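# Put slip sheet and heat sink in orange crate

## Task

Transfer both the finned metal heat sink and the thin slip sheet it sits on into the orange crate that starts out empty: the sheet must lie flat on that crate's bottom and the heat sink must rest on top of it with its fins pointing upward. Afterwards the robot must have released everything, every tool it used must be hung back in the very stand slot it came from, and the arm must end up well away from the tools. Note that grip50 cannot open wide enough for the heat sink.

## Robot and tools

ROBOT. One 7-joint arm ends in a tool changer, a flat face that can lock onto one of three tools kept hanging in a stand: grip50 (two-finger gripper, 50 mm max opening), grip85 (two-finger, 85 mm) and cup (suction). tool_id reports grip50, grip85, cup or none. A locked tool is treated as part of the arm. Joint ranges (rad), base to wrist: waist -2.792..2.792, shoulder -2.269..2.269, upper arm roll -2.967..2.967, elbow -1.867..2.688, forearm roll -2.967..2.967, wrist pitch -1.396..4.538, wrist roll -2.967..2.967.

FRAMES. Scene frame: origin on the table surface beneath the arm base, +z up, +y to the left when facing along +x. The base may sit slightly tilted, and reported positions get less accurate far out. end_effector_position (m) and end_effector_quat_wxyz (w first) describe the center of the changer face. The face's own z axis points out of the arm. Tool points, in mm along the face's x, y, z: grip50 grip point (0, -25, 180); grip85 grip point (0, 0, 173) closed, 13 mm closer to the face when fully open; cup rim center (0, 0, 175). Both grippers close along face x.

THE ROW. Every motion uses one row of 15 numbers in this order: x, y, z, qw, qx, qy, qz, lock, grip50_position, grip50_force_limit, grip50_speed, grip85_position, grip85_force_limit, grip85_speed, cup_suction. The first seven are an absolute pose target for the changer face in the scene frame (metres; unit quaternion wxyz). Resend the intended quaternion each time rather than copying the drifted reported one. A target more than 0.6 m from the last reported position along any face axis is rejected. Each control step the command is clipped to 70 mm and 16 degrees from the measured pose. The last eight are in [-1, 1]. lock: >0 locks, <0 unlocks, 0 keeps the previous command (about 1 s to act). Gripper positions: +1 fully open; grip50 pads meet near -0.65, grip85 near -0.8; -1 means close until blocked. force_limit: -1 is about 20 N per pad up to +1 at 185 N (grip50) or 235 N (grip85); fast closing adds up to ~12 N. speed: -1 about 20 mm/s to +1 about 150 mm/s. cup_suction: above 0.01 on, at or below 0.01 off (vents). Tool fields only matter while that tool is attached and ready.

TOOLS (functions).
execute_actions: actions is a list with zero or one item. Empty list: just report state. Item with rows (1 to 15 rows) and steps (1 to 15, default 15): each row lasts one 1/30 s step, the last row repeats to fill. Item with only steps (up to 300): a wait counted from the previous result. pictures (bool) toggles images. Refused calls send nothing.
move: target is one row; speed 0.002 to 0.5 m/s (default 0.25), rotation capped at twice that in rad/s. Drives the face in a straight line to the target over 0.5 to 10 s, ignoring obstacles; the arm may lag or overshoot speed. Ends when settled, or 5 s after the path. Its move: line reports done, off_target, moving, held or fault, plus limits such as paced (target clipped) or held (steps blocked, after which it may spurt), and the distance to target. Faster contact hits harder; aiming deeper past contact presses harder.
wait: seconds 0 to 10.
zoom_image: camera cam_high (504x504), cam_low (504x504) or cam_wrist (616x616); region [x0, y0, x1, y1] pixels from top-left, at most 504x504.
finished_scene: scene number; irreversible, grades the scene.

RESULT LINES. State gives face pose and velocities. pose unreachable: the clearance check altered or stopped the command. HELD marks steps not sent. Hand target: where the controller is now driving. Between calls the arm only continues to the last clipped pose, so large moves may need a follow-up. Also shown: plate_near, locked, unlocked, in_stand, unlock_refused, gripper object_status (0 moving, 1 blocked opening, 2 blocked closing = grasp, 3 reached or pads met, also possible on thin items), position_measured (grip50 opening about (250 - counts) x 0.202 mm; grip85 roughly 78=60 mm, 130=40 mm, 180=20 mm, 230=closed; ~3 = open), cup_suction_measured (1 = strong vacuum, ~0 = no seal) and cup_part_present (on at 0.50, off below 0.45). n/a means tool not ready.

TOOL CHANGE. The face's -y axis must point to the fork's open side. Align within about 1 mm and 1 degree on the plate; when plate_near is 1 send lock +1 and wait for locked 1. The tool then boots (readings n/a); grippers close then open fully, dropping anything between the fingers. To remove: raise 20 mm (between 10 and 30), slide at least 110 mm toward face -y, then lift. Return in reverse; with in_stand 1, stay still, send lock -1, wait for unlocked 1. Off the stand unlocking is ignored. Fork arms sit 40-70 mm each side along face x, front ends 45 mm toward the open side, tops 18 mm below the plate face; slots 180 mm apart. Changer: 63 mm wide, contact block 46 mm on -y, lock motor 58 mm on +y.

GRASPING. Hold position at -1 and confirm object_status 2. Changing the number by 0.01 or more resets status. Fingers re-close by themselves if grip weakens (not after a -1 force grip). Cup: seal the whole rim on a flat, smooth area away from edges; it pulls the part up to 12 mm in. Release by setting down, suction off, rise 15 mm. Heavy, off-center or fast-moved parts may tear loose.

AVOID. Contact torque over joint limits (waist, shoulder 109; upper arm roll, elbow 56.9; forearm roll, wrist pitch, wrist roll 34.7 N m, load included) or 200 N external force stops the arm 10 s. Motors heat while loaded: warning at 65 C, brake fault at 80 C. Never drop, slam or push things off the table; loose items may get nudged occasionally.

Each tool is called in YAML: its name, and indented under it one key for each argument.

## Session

execute_actions:
  actions: []

Scene clock: 0.00 s of 12600.00 s.
end_effector_position=(+0.4429, +0.0095, +0.3910) locked=0 unlocked=1 plate_near=0 in_stand=0 unlock_refused=0 tool_id=none grip50_position_measured=n/a grip50_object_status=n/a grip85_position_measured=n/a grip85_object_status=n/a cup_suction_measured=n/a cup_part_present=n/a end_effector_quat_wxyz=(-0.003, +1.000, +0.009, -0.001) end_effector_velocity=(+0.000, -0.000, -0.000) end_effector_angular_velocity=(-0.000, -0.000, -0.000)
Joint positions: [ 0.213 -0.105  0.05   2.363 -0.006  0.906  0.269]
Joint velocities: [-0.    -0.001 -0.    -0.    -0.     0.001  0.   ]
Motor temperatures (°C, as the motors report them): [31 31 36 35 33 39 35]
Hand target: +0.443, +0.009, +0.391; -0.003, +1.000, +0.009, -0.001

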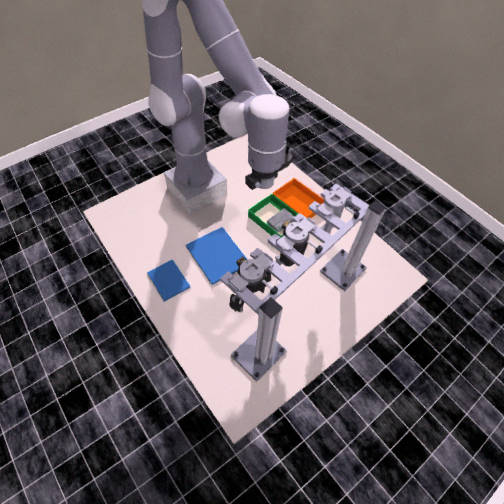

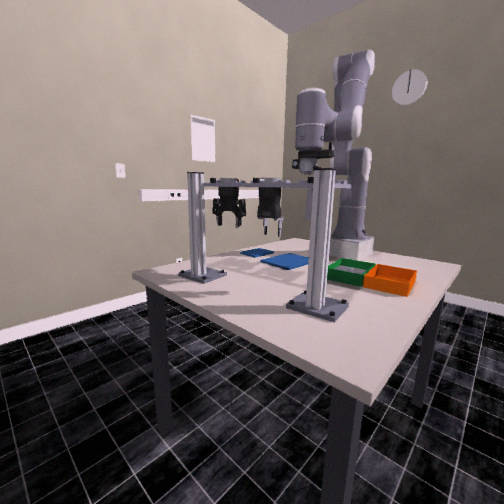

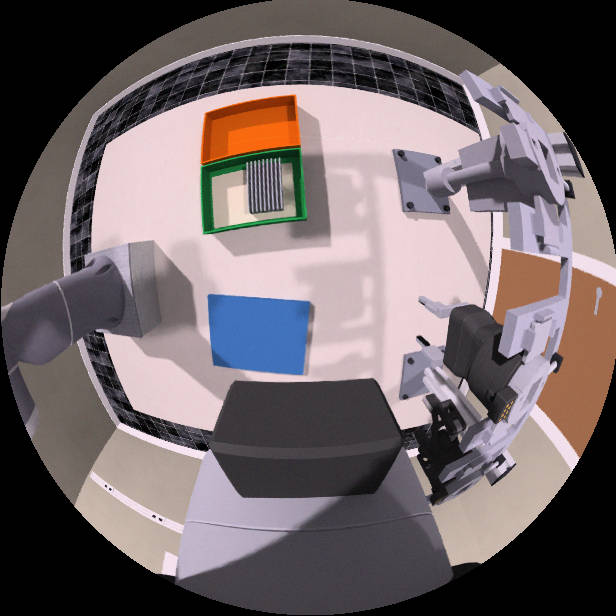

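move:
  target: [0.588,0.159,0.42,0,0.643,0.766,0,-1,0,0,0,0,0,0,0]

Scene clock: 5.27 s of 12600.00 s.
end_effector_position=(+0.5873, +0.1597, +0.4208) locked=0 unlocked=1 plate_near=0 in_stand=0 unlock_refused=0 tool_id=none grip50_position_measured=n/a grip50_object_status=n/a grip85_position_measured=n/a grip85_object_status=n/a cup_suction_measured=n/a cup_part_present=n/a end_effector_quat_wxyz=(-0.001, +0.643, +0.766, +0.000) end_effector_velocity=(+0.000, -0.000, +0.000) end_effector_angular_velocity=(+0.000, -0.001, -0.000)
Joint positions: [ 0.218 -0.425  0.244  1.834 -0.134  0.68  -1.201]
Joint velocities: [-0.     0.    -0.     0.    -0.     0.001  0.   ]
Motor temperatures (°C, as the motors report them): [31 31 36 35 33 39 35]
Hand target: +0.587, +0.160, +0.421; -0.001, +0.643, +0.766, +0.000
Off the commanded pose: 0.001 m, 0 deg.
move: done

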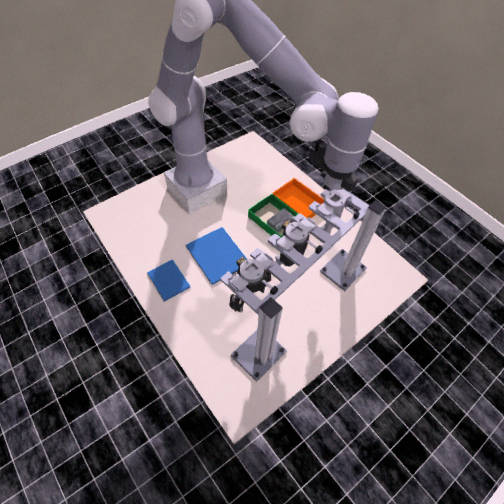

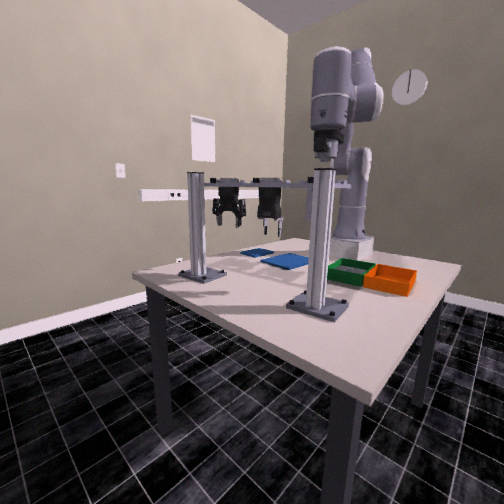

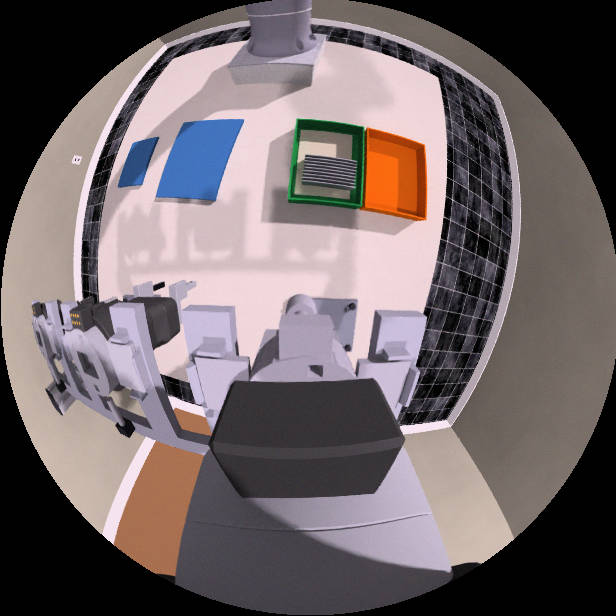

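zoom_image:
  camera: "cam_wrist"
  region: [180,280,440,400]

Region (180, 280, 440, 400) of cam_wrist's 616x616 image, scaled by 1.938, with more detail than that image has; it fills the top 233 rows of this view, and the rest is white.

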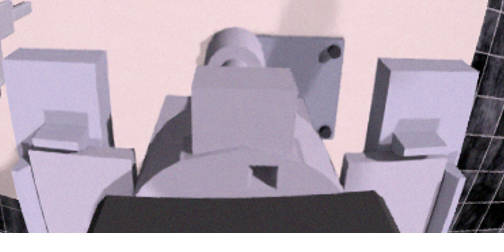

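move:
  target: [0.597,0.161,0.40,0,0.6528,0.7576,0,-1,0,0,0,0,0,0,0]
  speed: 0.1

zoom_image:
  camera: "cam_wrist"
  region: [140,270,460,400]

Scene clock: 7.60 s of 12600.00 s.
end_effector_position=(+0.5970, +0.1610, +0.3999) locked=0 unlocked=1 plate_near=0 in_stand=0 unlock_refused=0 tool_id=none grip50_position_measured=n/a grip50_object_status=n/a grip85_position_measured=n/a grip85_object_status=n/a cup_suction_measured=n/a cup_part_present=n/a end_effector_quat_wxyz=(-0.000, +0.653, +0.757, -0.000) end_effector_velocity=(-0.000, +0.000, +0.000) end_effector_angular_velocity=(-0.001, +0.000, +0.001)
Joint positions: [ 0.227 -0.474  0.229  1.823 -0.146  0.717 -1.172]
Joint velocities: [ 0.     0.    -0.     0.    -0.    -0.001 -0.   ]
Motor temperatures (°C, as the motors report them): [31 31 36 35 33 39 35]
Hand target: +0.597, +0.161, +0.400; -0.000, +0.653, +0.758, +0.000
Off the commanded pose: 0.000 m, 0 deg.
move: done

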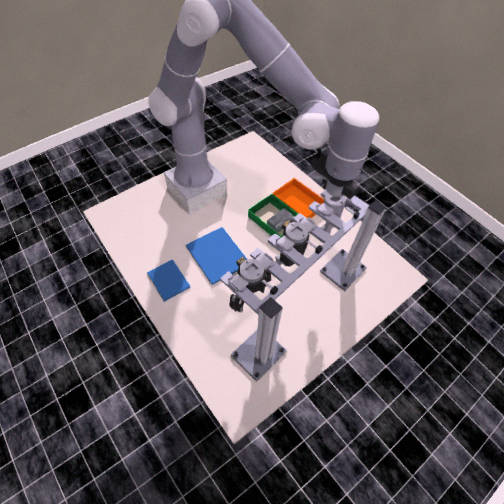

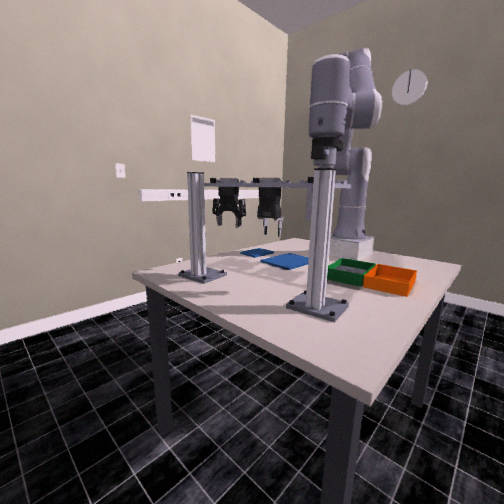

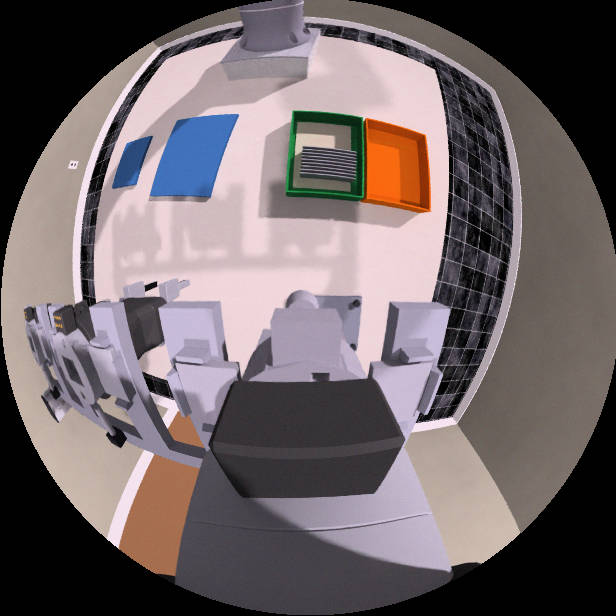

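Region (140, 270, 460, 400) of cam_wrist's 616x616 image, scaled by 1.575, with more detail than that image has; it fills the top 205 rows of this view, and the rest is white.

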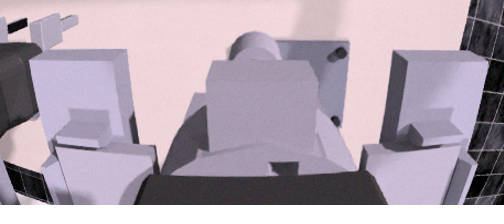

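move:
  target: [0.600,0.162,0.40,0,0.6528,0.7576,0,-1,0,0,0,0,0,0,0]
  speed: 0.05

zoom_image:
  camera: "cam_wrist"
  region: [140,270,460,400]

Scene clock: 8.93 s of 12600.00 s.
end_effector_position=(+0.5999, +0.1621, +0.4000) locked=0 unlocked=1 plate_near=0 in_stand=0 unlock_refused=0 tool_id=none grip50_position_measured=n/a grip50_object_status=n/a grip85_position_measured=n/a grip85_object_status=n/a cup_suction_measured=n/a cup_part_present=n/a end_effector_quat_wxyz=(-0.000, +0.653, +0.758, +0.000) end_effector_velocity=(-0.000, +0.000, -0.000) end_effector_angular_velocity=(+0.000, -0.000, +0.000)
Joint positions: [ 0.228 -0.48   0.228  1.813 -0.147  0.714 -1.173]
Joint velocities: [ 0.    -0.     0.     0.     0.     0.001  0.   ]
Motor temperatures (°C, as the motors report them): [31 31 36 35 33 39 35]
Hand target: +0.600, +0.162, +0.400; -0.000, +0.653, +0.758, +0.000
Off the commanded pose: 0.000 m, 0 deg.
move: done

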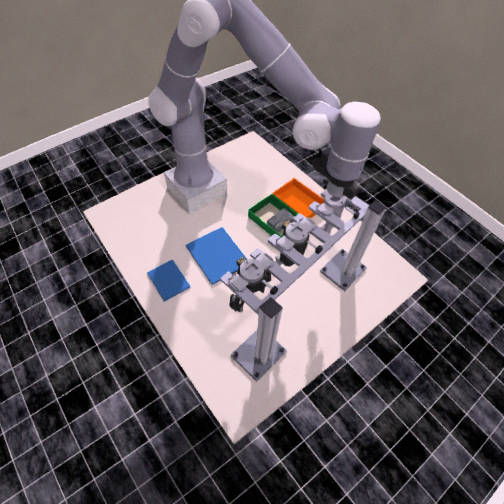

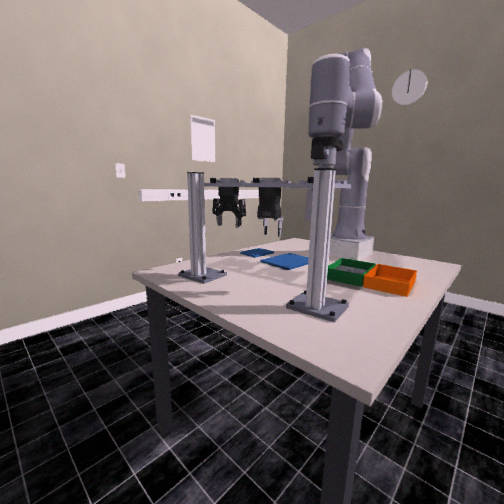

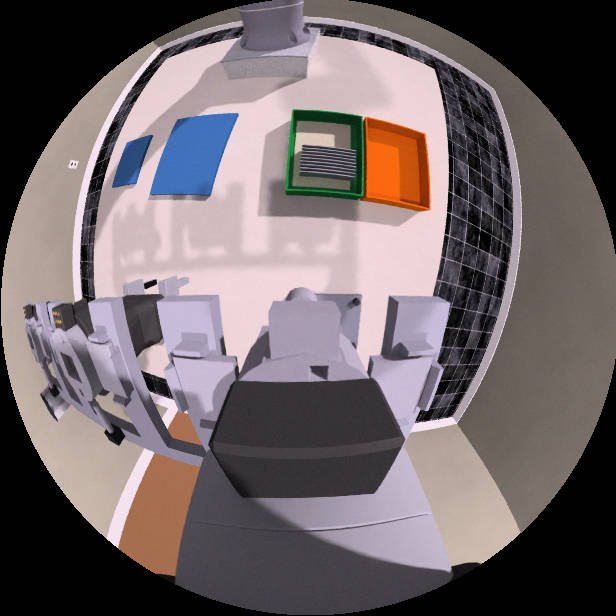

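Region (140, 270, 460, 400) of cam_wrist's 616x616 image, scaled by 1.575, with more detail than that image has; it fills the top 205 rows of this view, and the rest is white.

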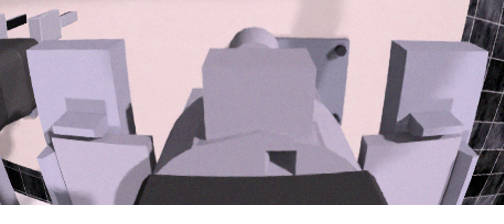

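move:
  target: [0.6543,-0.194,0.40,0,0.6528,0.7576,0,-1,0,0,0,0,0,0,0]

zoom_image:
  camera: "cam_wrist"
  region: [140,270,460,400]

Scene clock: 11.47 s of 12600.00 s.
end_effector_position=(+0.6556, -0.1946, +0.4001) locked=0 unlocked=1 plate_near=0 in_stand=0 unlock_refused=0 tool_id=none grip50_position_measured=n/a grip50_object_status=n/a grip85_position_measured=n/a grip85_object_status=n/a cup_suction_measured=n/a cup_part_present=n/a end_effector_quat_wxyz=(+0.002, +0.653, +0.758, -0.001) end_effector_velocity=(-0.000, +0.000, -0.000) end_effector_angular_velocity=(+0.000, +0.001, -0.000)
Joint positions: [-0.219 -0.589  0.097  1.605 -0.074  0.631 -1.795]
Joint velocities: [ 0.    -0.    -0.    -0.     0.    -0.001  0.   ]
Motor temperatures (°C, as the motors report them): [31 31 36 35 33 39 35]
Hand target: +0.656, -0.195, +0.400; +0.002, +0.653, +0.758, -0.001
Off the commanded pose: 0.001 m, 0 deg.
move: done

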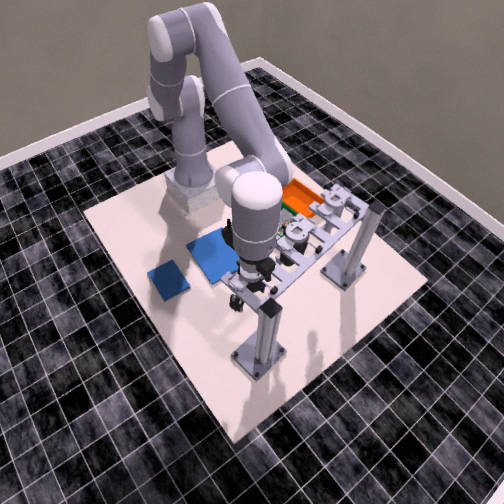

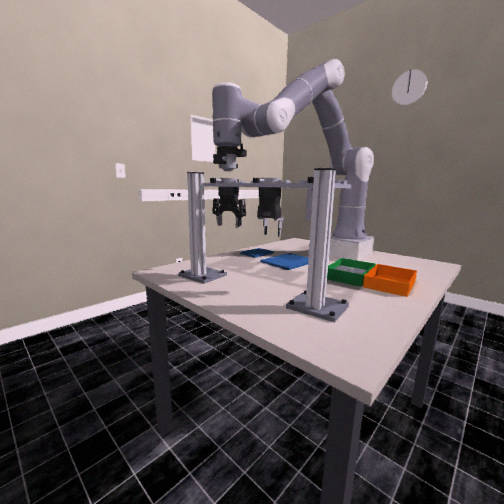

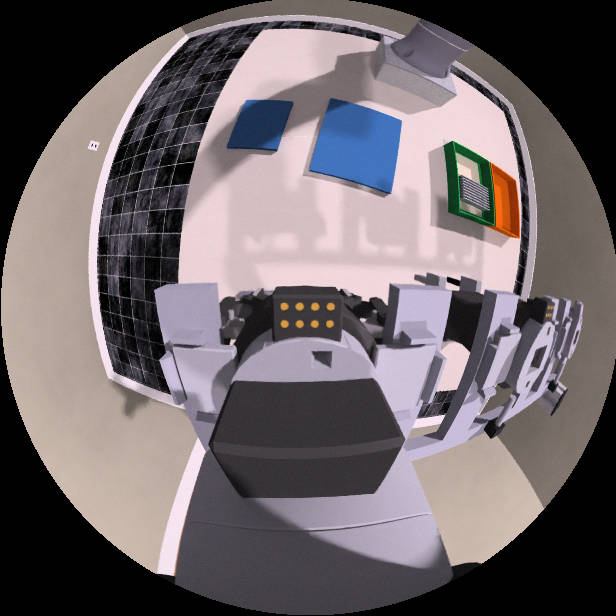

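Region (140, 270, 460, 400) of cam_wrist's 616x616 image, scaled by 1.575, with more detail than that image has; it fills the top 205 rows of this view, and the rest is white.

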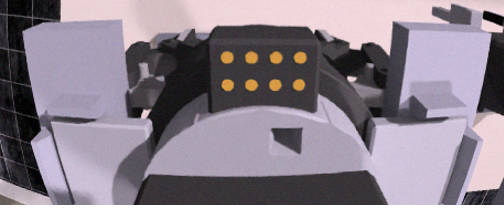

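move:
  target: [0.6522,-0.194,0.40,0,0.6528,0.7576,0,-1,0,0,0,0,0,0,0]
  speed: 0.05

zoom_image:
  camera: "cam_wrist"
  region: [140,270,460,400]

Scene clock: 13.13 s of 12600.00 s.
end_effector_position=(+0.6522, -0.1941, +0.4000) locked=0 unlocked=1 plate_near=0 in_stand=0 unlock_refused=0 tool_id=none grip50_position_measured=n/a grip50_object_status=n/a grip85_position_measured=n/a grip85_object_status=n/a cup_suction_measured=n/a cup_part_present=n/a end_effector_quat_wxyz=(+0.000, +0.653, +0.757, -0.000) end_effector_velocity=(-0.000, -0.000, +0.000) end_effector_angular_velocity=(-0.000, +0.000, -0.001)
Joint positions: [-0.221 -0.583  0.099  1.614 -0.07   0.632 -1.797]
Joint velocities: [-0.  0. -0. -0.  0. -0.  0.]
Motor temperatures (°C, as the motors report them): [31 32 36 35 33 39 35]
Hand target: +0.652, -0.194, +0.400; +0.000, +0.653, +0.758, -0.000
Off the commanded pose: 0.000 m, 0 deg.
move: done

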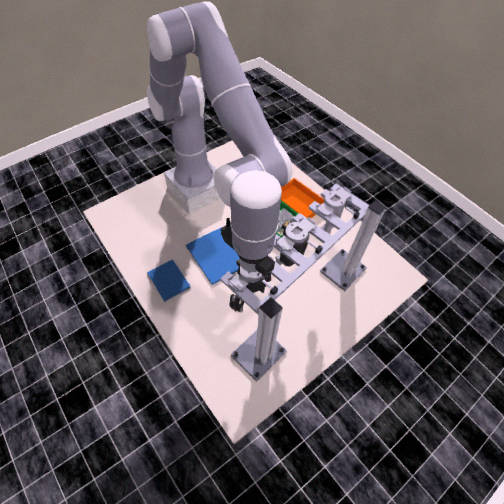

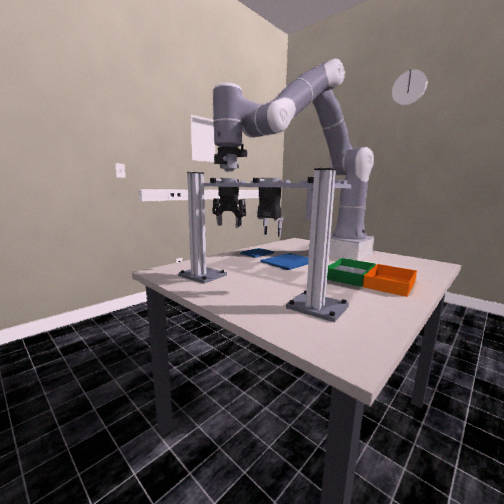

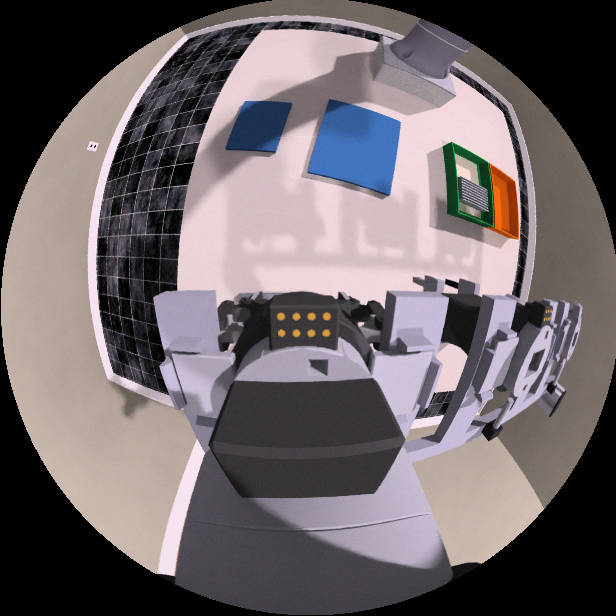

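Region (140, 270, 460, 400) of cam_wrist's 616x616 image, scaled by 1.575, with more detail than that image has; it fills the top 205 rows of this view, and the rest is white.

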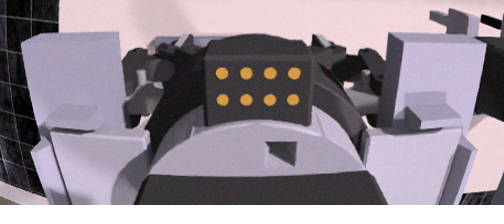

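move:
  target: [0.6517,-0.1941,0.378,0,0.6528,0.7576,0,-1,0,0,0,0,0,0,0]
  speed: 0.05

move:
  target: [0.6517,-0.1941,0.3645,0,0.6528,0.7576,0,-1,0,0,0,0,0,0,0]
  speed: 0.008

Scene clock: 14.50 s of 12600.00 s.
end_effector_position=(+0.6517, -0.1940, +0.3778) locked=0 unlocked=1 plate_near=0 in_stand=0 unlock_refused=0 tool_id=none grip50_position_measured=n/a grip50_object_status=n/a grip85_position_measured=n/a grip85_object_status=n/a cup_suction_measured=n/a cup_part_present=n/a end_effector_quat_wxyz=(-0.000, +0.653, +0.758, +0.000) end_effector_velocity=(-0.000, -0.000, +0.000) end_effector_angular_velocity=(-0.000, -0.000, -0.000)
Joint positions: [-0.219 -0.612  0.095  1.631 -0.073  0.678 -1.796]
Joint velocities: [-0.001  0.     0.    -0.     0.    -0.    -0.   ]
Motor temperatures (°C, as the motors report them): [31 32 36 35 33 39 35]
Hand target: +0.652, -0.194, +0.378; -0.000, +0.653, +0.758, +0.000
Off the commanded pose: 0.000 m, 0 deg.
move: done

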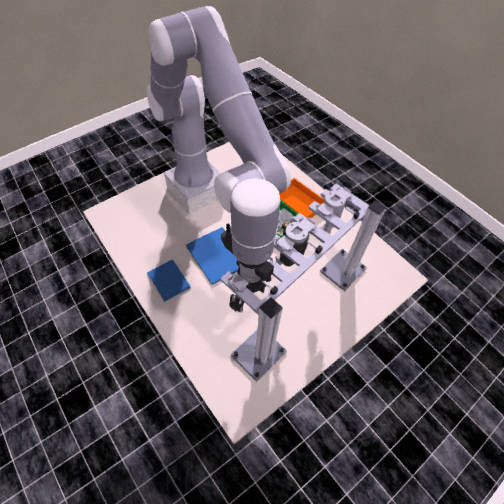

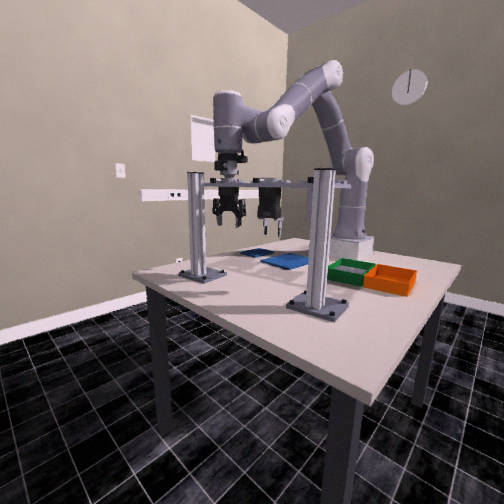

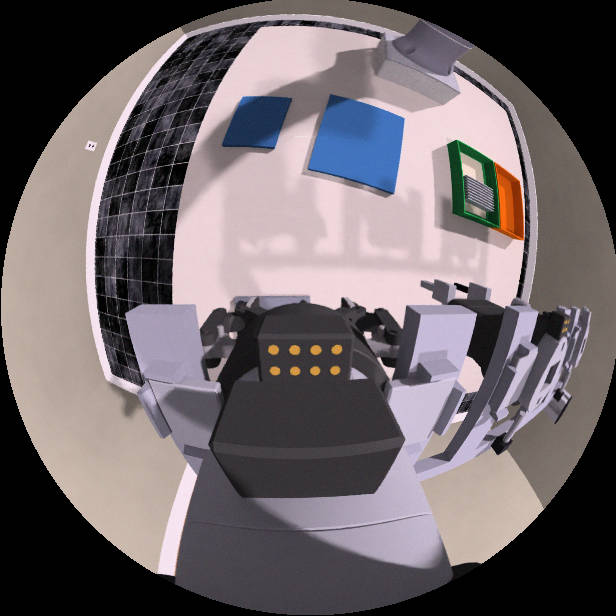

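Scene clock: 16.37 s of 12600.00 s.
end_effector_position=(+0.6521, -0.1940, +0.3651) locked=0 unlocked=1 plate_near=1 in_stand=1 unlock_refused=0 tool_id=none grip50_position_measured=n/a grip50_object_status=n/a grip85_position_measured=n/a grip85_object_status=n/a cup_suction_measured=n/a cup_part_present=n/a end_effector_quat_wxyz=(+0.001, +0.653, +0.758, +0.000) end_effector_velocity=(-0.000, +0.000, -0.000) end_effector_angular_velocity=(+0.000, +0.000, -0.000)
Joint positions: [-0.218 -0.632  0.094  1.638 -0.075  0.706 -1.794]
Joint velocities: [-0. -0.  0.  0.  0. -0.  0.]
Motor temperatures (°C, as the motors report them): [31 32 36 35 33 39 35]
Hand target: +0.652, -0.194, +0.364; -0.000, +0.653, +0.758, +0.000
Off the commanded pose: 0.001 m, 0 deg.
move: done

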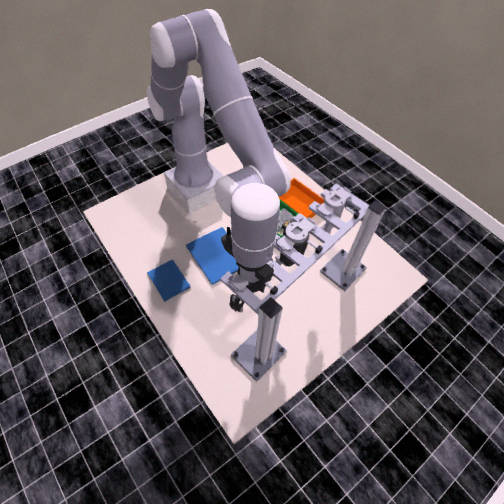

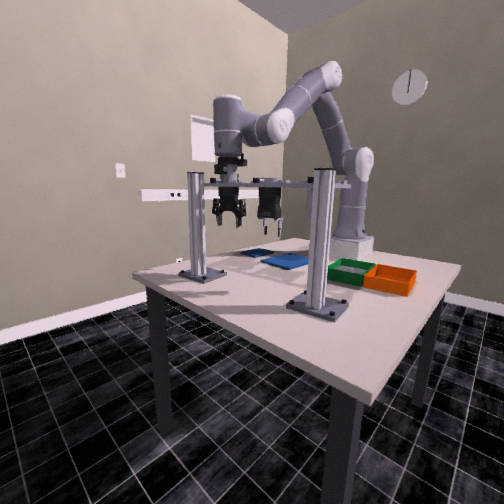

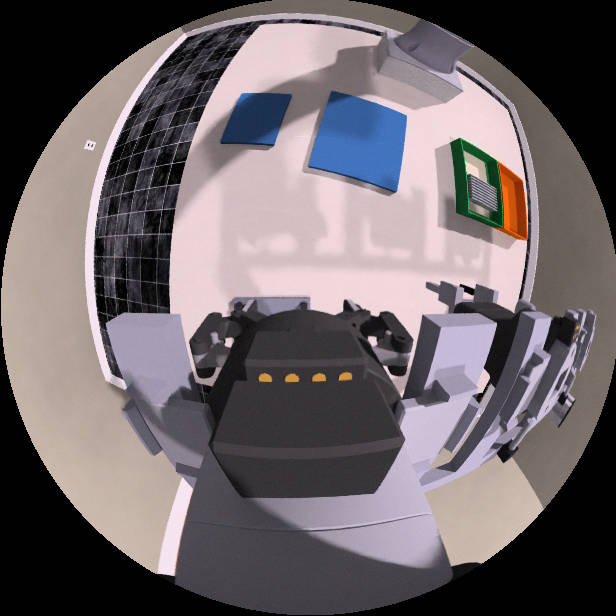

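execute_actions:
  actions:
    - {"rows":[[0.652,-0.194,0.3648,0,0.6528,0.7576,0,1,0,0,0,1,-0.4,1,0]],"steps":15}
  pictures: false

execute_actions:
  actions:
    - {"steps":20}
  pictures: false

Scene clock: 17.87 s of 12600.00 s.
end_effector_position=(+0.6522, -0.1940, +0.3651) locked=0 unlocked=0 plate_near=1 in_stand=1 unlock_refused=0 tool_id=none grip50_position_measured=n/a grip50_object_status=n/a grip85_position_measured=n/a grip85_object_status=n/a cup_suction_measured=n/a cup_part_present=n/a end_effector_quat_wxyz=(+0.000, +0.653, +0.758, +0.000) end_effector_velocity=(+0.000, -0.000, +0.000) end_effector_angular_velocity=(-0.000, -0.001, +0.000)
Joint positions: [-0.218 -0.632  0.094  1.638 -0.075  0.706 -1.794]
Joint velocities: [-0.     0.    -0.     0.    -0.     0.001 -0.   ]
Motor temperatures (°C, as the motors report them): [31 32 36 35 33 39 35]
Hand target: +0.652, -0.194, +0.365; +0.000, +0.653, +0.758, -0.000
Off the commanded pose: 0.000 m, 0 deg.
Steps of this call (steps 1 to 30: nothing new was sent; steps 31 to 45: all 15 steps of this action). Readings (end_effector_position | what the end effector reports):
31: (+0.6521, -0.1940, +0.3651) | locked=0 unlocked=0 plate_near=1 in_stand=1 unlock_refused=0 tool_id=none grip50_position_measured=n/a grip50_object_status=n/a grip85_position_measured=n/a grip85_object_status=n/a cup_suction_measured=n/a cup_part_present=n/a
32: (+0.6522, -0.1940, +0.3651) | locked=0 unlocked=0 plate_near=1 in_stand=1 unlock_refused=0 tool_id=none grip50_position_measured=n/a grip50_object_status=n/a grip85_position_measured=n/a grip85_object_status=n/a cup_suction_measured=n/a cup_part_present=n/a
34: (+0.6522, -0.1940, +0.3651) | locked=0 unlocked=0 plate_near=1 in_stand=1 unlock_refused=0 tool_id=none grip50_position_measured=n/a grip50_object_status=n/a grip85_position_measured=n/a grip85_object_status=n/a cup_suction_measured=n/a cup_part_present=n/a
38: (+0.6522, -0.1940, +0.3651) | locked=0 unlocked=0 plate_near=1 in_stand=1 unlock_refused=0 tool_id=none grip50_position_measured=n/a grip50_object_status=n/a grip85_position_measured=n/a grip85_object_status=n/a cup_suction_measured=n/a cup_part_present=n/a
45: the state above

Scene clock: 18.53 s of 12600.00 s.
end_effector_position=(+0.6522, -0.1940, +0.3651) locked=1 unlocked=0 plate_near=1 in_stand=1 unlock_refused=0 tool_id=grip85 grip50_position_measured=n/a grip50_object_status=n/a grip85_position_measured=n/a grip85_object_status=n/a cup_suction_measured=n/a cup_part_present=n/a end_effector_quat_wxyz=(+0.000, +0.653, +0.758, +0.000) end_effector_velocity=(-0.000, -0.000, +0.000) end_effector_angular_velocity=(-0.000, -0.000, -0.000)
Joint positions: [-0.218 -0.632  0.094  1.638 -0.075  0.706 -1.794]
Joint velocities: [-0.  0.  0.  0. -0.  0.  0.]
Motor temperatures (°C, as the motors report them): [31 32 36 35 33 39 35]
Hand target: +0.652, -0.194, +0.365; +0.000, +0.653, +0.758, -0.000
Off the commanded pose: 0.000 m, 0 deg.
Steps of this call (steps 1 to 20: nothing new was sent). Readings (end_effector_position | what the end effector reports):
1: (+0.6522, -0.1940, +0.3651) | locked=0 unlocked=0 plate_near=1 in_stand=1 unlock_refused=0 tool_id=none grip50_position_measured=n/a grip50_object_status=n/a grip85_position_measured=n/a grip85_object_status=n/a cup_suction_measured=n/a cup_part_present=n/a
2: (+0.6522, -0.1940, +0.3651) | locked=0 unlocked=0 plate_near=1 in_stand=1 unlock_refused=0 tool_id=none grip50_position_measured=n/a grip50_object_status=n/a grip85_position_measured=n/a grip85_object_status=n/a cup_suction_measured=n/a cup_part_present=n/a
4: (+0.6521, -0.1940, +0.3650) | locked=0 unlocked=0 plate_near=1 in_stand=1 unlock_refused=0 tool_id=none grip50_position_measured=n/a grip50_object_status=n/a grip85_position_measured=n/a grip85_object_status=n/a cup_suction_measured=n/a cup_part_present=n/a
8: (+0.6521, -0.1940, +0.3649) | locked=0 unlocked=0 plate_near=1 in_stand=1 unlock_refused=0 tool_id=none grip50_position_measured=n/a grip50_object_status=n/a grip85_position_measured=n/a grip85_object_status=n/a cup_suction_measured=n/a cup_part_present=n/a
20: the state above

move:
  target: [0.652,-0.194,0.385,0,0.6528,0.7576,0,0,0,0,0,1,-0.4,1,0]
  speed: 0.05

move:
  target: [0.5284,-0.2125,0.385,0,0.6528,0.7576,0,0,0,0,0,1,-0.4,1,0]
  speed: 0.12

move:
  target: [0.38,0.15,0.30,0,1,0,0,0,0,0,0,1,-0.4,1,0]

Scene clock: 19.97 s of 12600.00 s.
end_effector_position=(+0.6520, -0.1941, +0.3852) locked=1 unlocked=0 plate_near=1 in_stand=0 unlock_refused=0 tool_id=grip85 grip50_position_measured=n/a grip50_object_status=n/a grip85_position_measured=n/a grip85_object_status=n/a cup_suction_measured=n/a cup_part_present=n/a end_effector_quat_wxyz=(+0.000, +0.653, +0.758, -0.000) end_effector_velocity=(+0.000, -0.000, -0.000) end_effector_angular_velocity=(+0.000, -0.000, -0.000)
Joint positions: [-0.22  -0.602  0.097  1.626 -0.073  0.664 -1.796]
Joint velocities: [-0. -0.  0. -0.  0.  0. -0.]
Motor temperatures (°C, as the motors report them): [31 32 36 35 33 39 35]
Hand target: +0.652, -0.194, +0.385; +0.000, +0.653, +0.758, -0.000
Off the commanded pose: 0.000 m, 0 deg.
move: done

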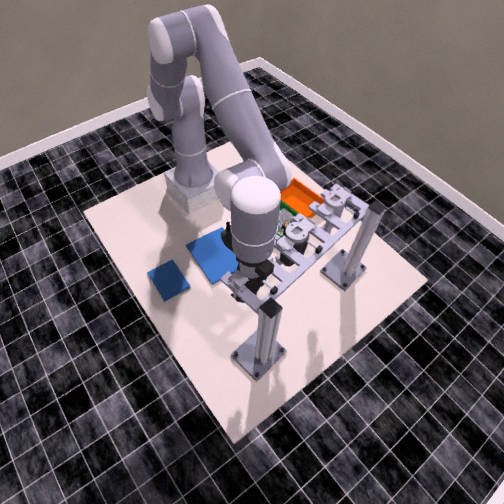

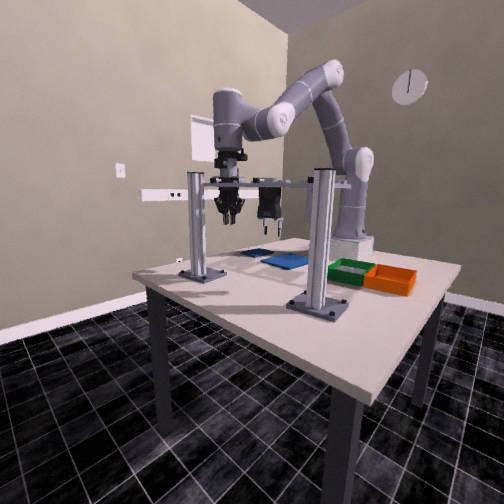

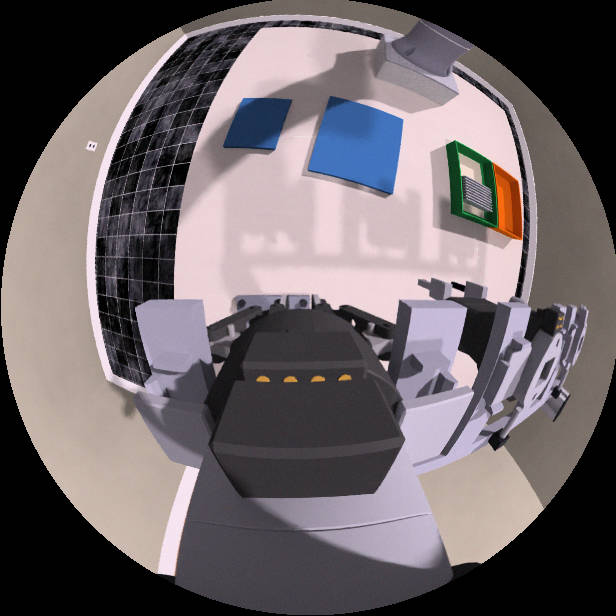

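Scene clock: 21.30 s of 12600.00 s.
end_effector_position=(+0.5285, -0.2130, +0.3846) locked=1 unlocked=0 plate_near=1 in_stand=0 unlock_refused=0 tool_id=grip85 grip50_position_measured=n/a grip50_object_status=n/a grip85_position_measured=n/a grip85_object_status=n/a cup_suction_measured=n/a cup_part_present=n/a end_effector_quat_wxyz=(+0.000, +0.653, +0.758, -0.001) end_effector_velocity=(+0.000, +0.001, -0.000) end_effector_angular_velocity=(+0.000, +0.001, +0.001)
Joint positions: [-0.296 -0.382  0.1    1.997 -0.058  0.816 -1.862]
Joint velocities: [ 0.001 -0.     0.     0.    -0.     0.    -0.   ]
Motor temperatures (°C, as the motors report them): [31 32 36 36 33 39 35]
Hand target: +0.529, -0.213, +0.385; +0.000, +0.653, +0.758, -0.000
Off the commanded pose: 0.001 m, 0 deg.
move: done

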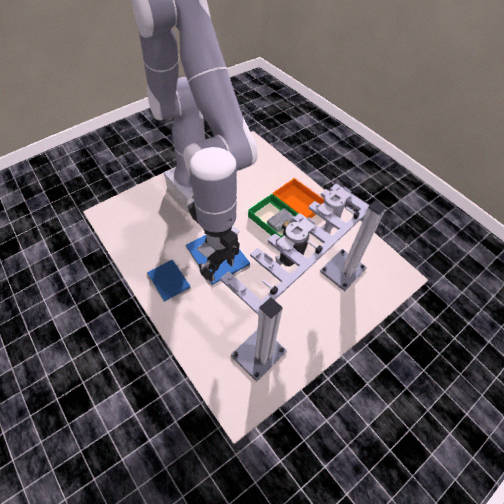

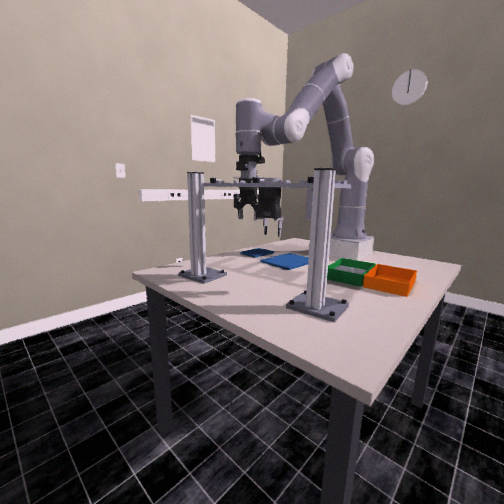

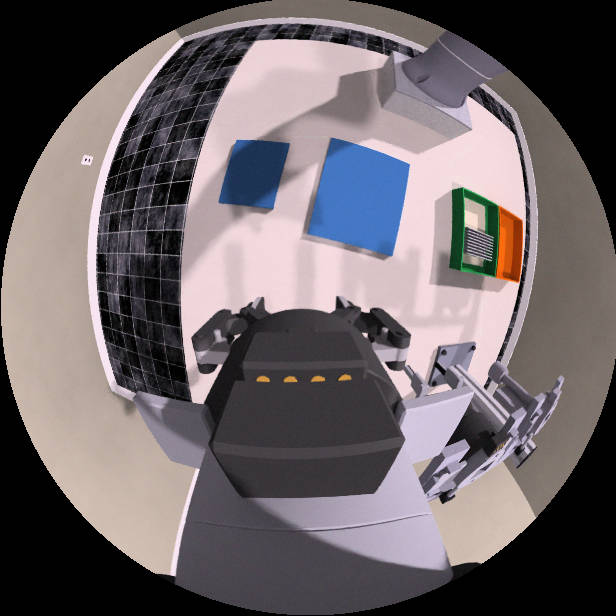

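Scene clock: 25.10 s of 12600.00 s.
end_effector_position=(+0.3788, +0.1509, +0.2992) locked=1 unlocked=0 plate_near=1 in_stand=0 unlock_refused=0 tool_id=grip85 grip50_position_measured=n/a grip50_object_status=n/a grip85_position_measured=3 grip85_object_status=3 cup_suction_measured=n/a cup_part_present=n/a end_effector_quat_wxyz=(-0.003, +1.000, -0.000, -0.001) end_effector_velocity=(+0.000, -0.001, -0.000) end_effector_angular_velocity=(-0.000, +0.000, -0.002)
Joint positions: [ 0.58  -0.316  0.052  2.515 -0.059  1.266  0.705]
Joint velocities: [-0.002 -0.    -0.     0.    -0.    -0.     0.   ]
Motor temperatures (°C, as the motors report them): [31 32 36 36 33 39 35]
Hand target: +0.379, +0.151, +0.299; -0.003, +1.000, -0.000, -0.001
Off the commanded pose: 0.002 m, 0 deg.
move: done

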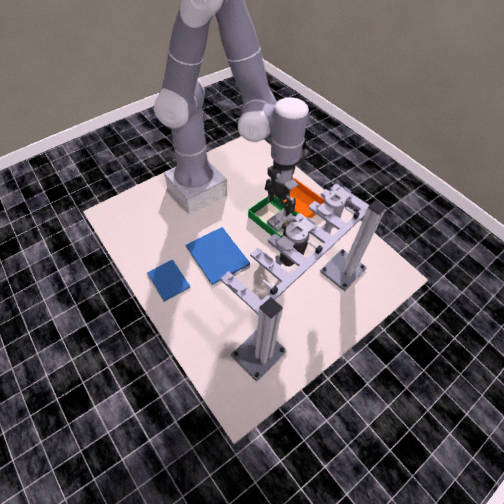

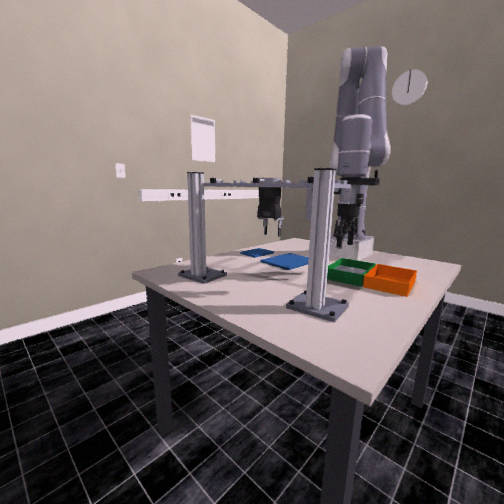

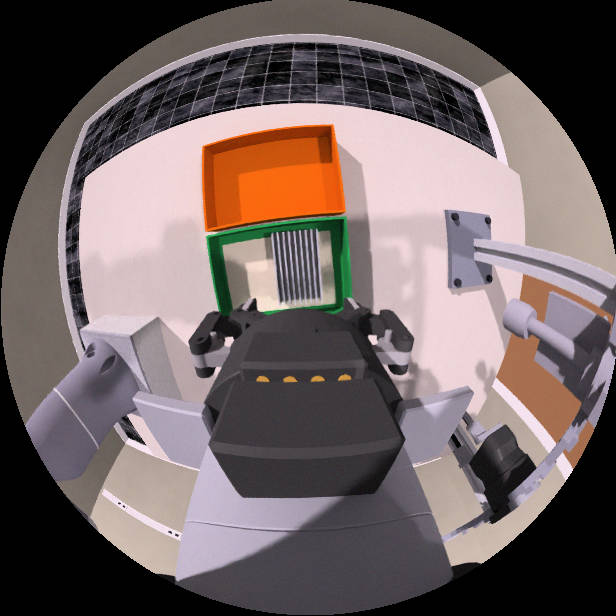

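move:
  target: [0.376,0.163,0.25,0,0.9984,0.0567,0,0,0,0,0,0.62,-0.4,1,0]
  speed: 0.1

zoom_image:
  camera: "cam_wrist"
  region: [200,200,420,340]

Scene clock: 27.67 s of 12600.00 s.
end_effector_position=(+0.3759, +0.1632, +0.2498) locked=1 unlocked=0 plate_near=1 in_stand=0 unlock_refused=0 tool_id=grip85 grip50_position_measured=n/a grip50_object_status=n/a grip85_position_measured=50 grip85_object_status=3 cup_suction_measured=n/a cup_part_present=n/a end_effector_quat_wxyz=(-0.000, +0.998, +0.057, -0.000) end_effector_velocity=(+0.000, -0.000, +0.000) end_effector_angular_velocity=(+0.000, -0.000, -0.001)
Joint positions: [ 0.624 -0.493  0.018  2.517 -0.124  1.444  0.667]
Joint velocities: [-0.     0.001  0.     0.     0.    -0.     0.   ]
Motor temperatures (°C, as the motors report them): [31 32 36 36 33 39 35]
Hand target: +0.376, +0.163, +0.250; -0.000, +0.998, +0.057, -0.000
Off the commanded pose: 0.000 m, 0 deg.
move: done

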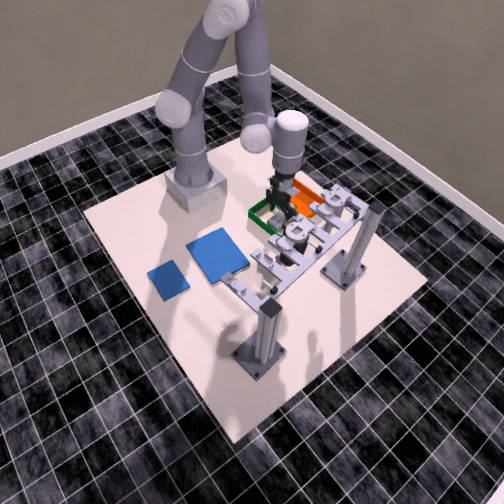

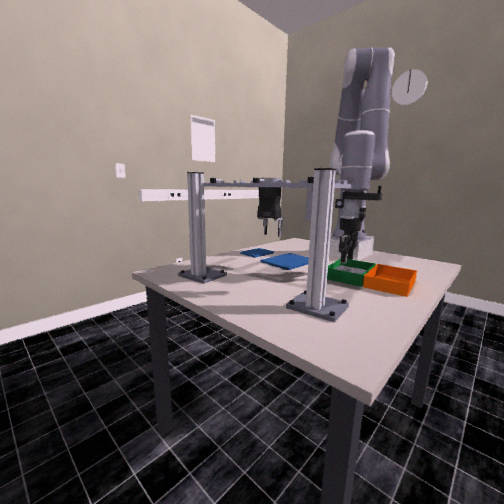

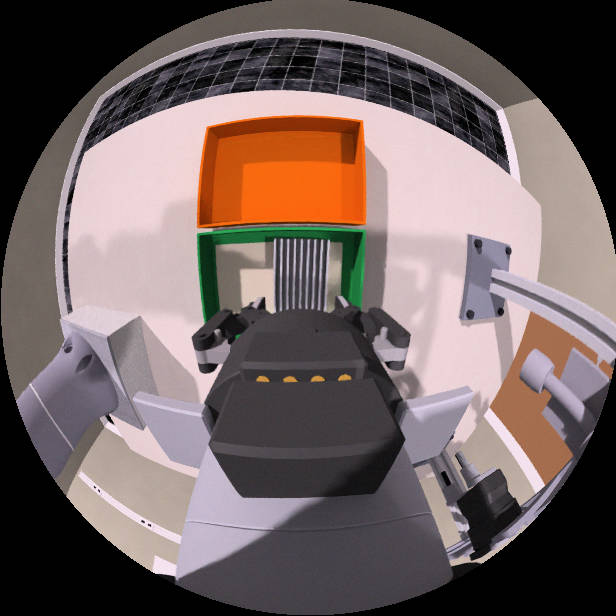

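Region (200, 200, 420, 340) of cam_wrist's 616x616 image, scaled by 2.291, with more detail than that image has; it fills the top 321 rows of this view, and the rest is white.

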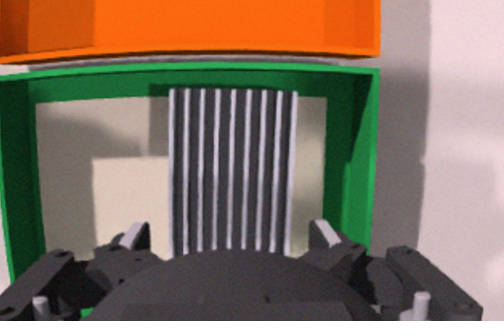

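move:
  target: [0.3771,0.1661,0.215,0,0.9984,0.0567,0,0,0,0,0,0.62,-0.4,-0.6,0]
  speed: 0.03

Scene clock: 32.03 s of 12600.00 s.
end_effector_position=(+0.3770, +0.1662, +0.2148) locked=1 unlocked=0 plate_near=1 in_stand=0 unlock_refused=0 tool_id=grip85 grip50_position_measured=n/a grip50_object_status=n/a grip85_position_measured=50 grip85_object_status=3 cup_suction_measured=n/a cup_part_present=n/a end_effector_quat_wxyz=(-0.000, +0.998, +0.057, -0.000) end_effector_velocity=(+0.000, +0.000, +0.000) end_effector_angular_velocity=(+0.001, -0.001, -0.000)
Joint positions: [ 0.651 -0.621 -0.009  2.496 -0.125  1.551  0.675]
Joint velocities: [ 0.     0.001  0.     0.    -0.     0.     0.001]
Motor temperatures (°C, as the motors report them): [31 32 36 35 33 39 35]
Hand target: +0.377, +0.166, +0.215; -0.000, +0.998, +0.057, -0.000
Off the commanded pose: 0.000 m, 0 deg.
move: done

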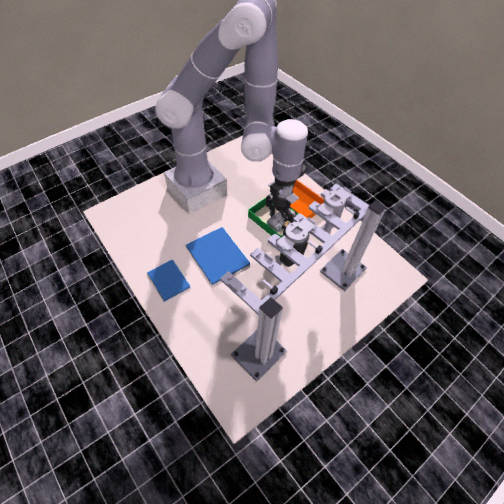

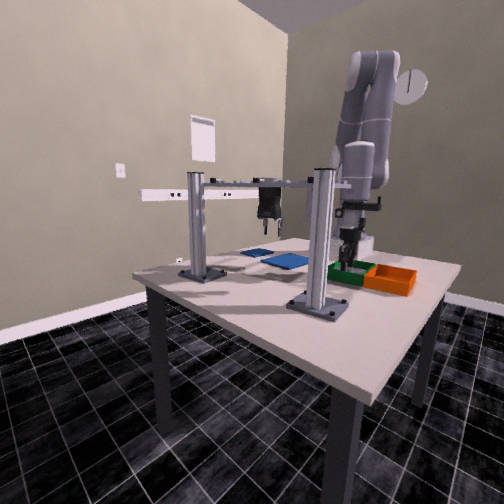

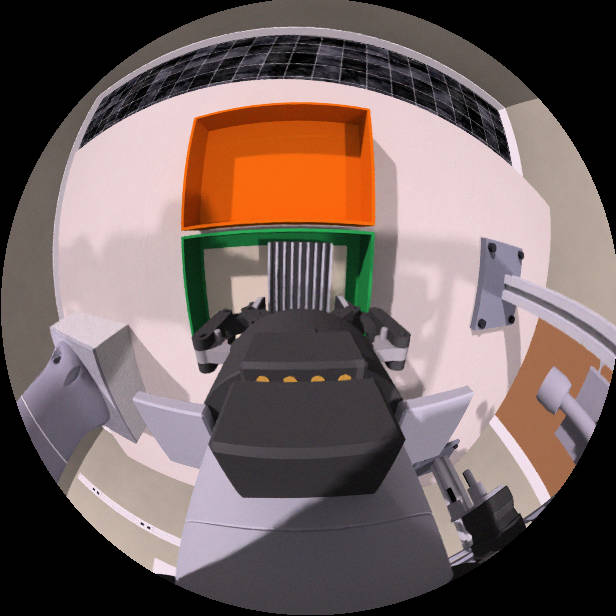

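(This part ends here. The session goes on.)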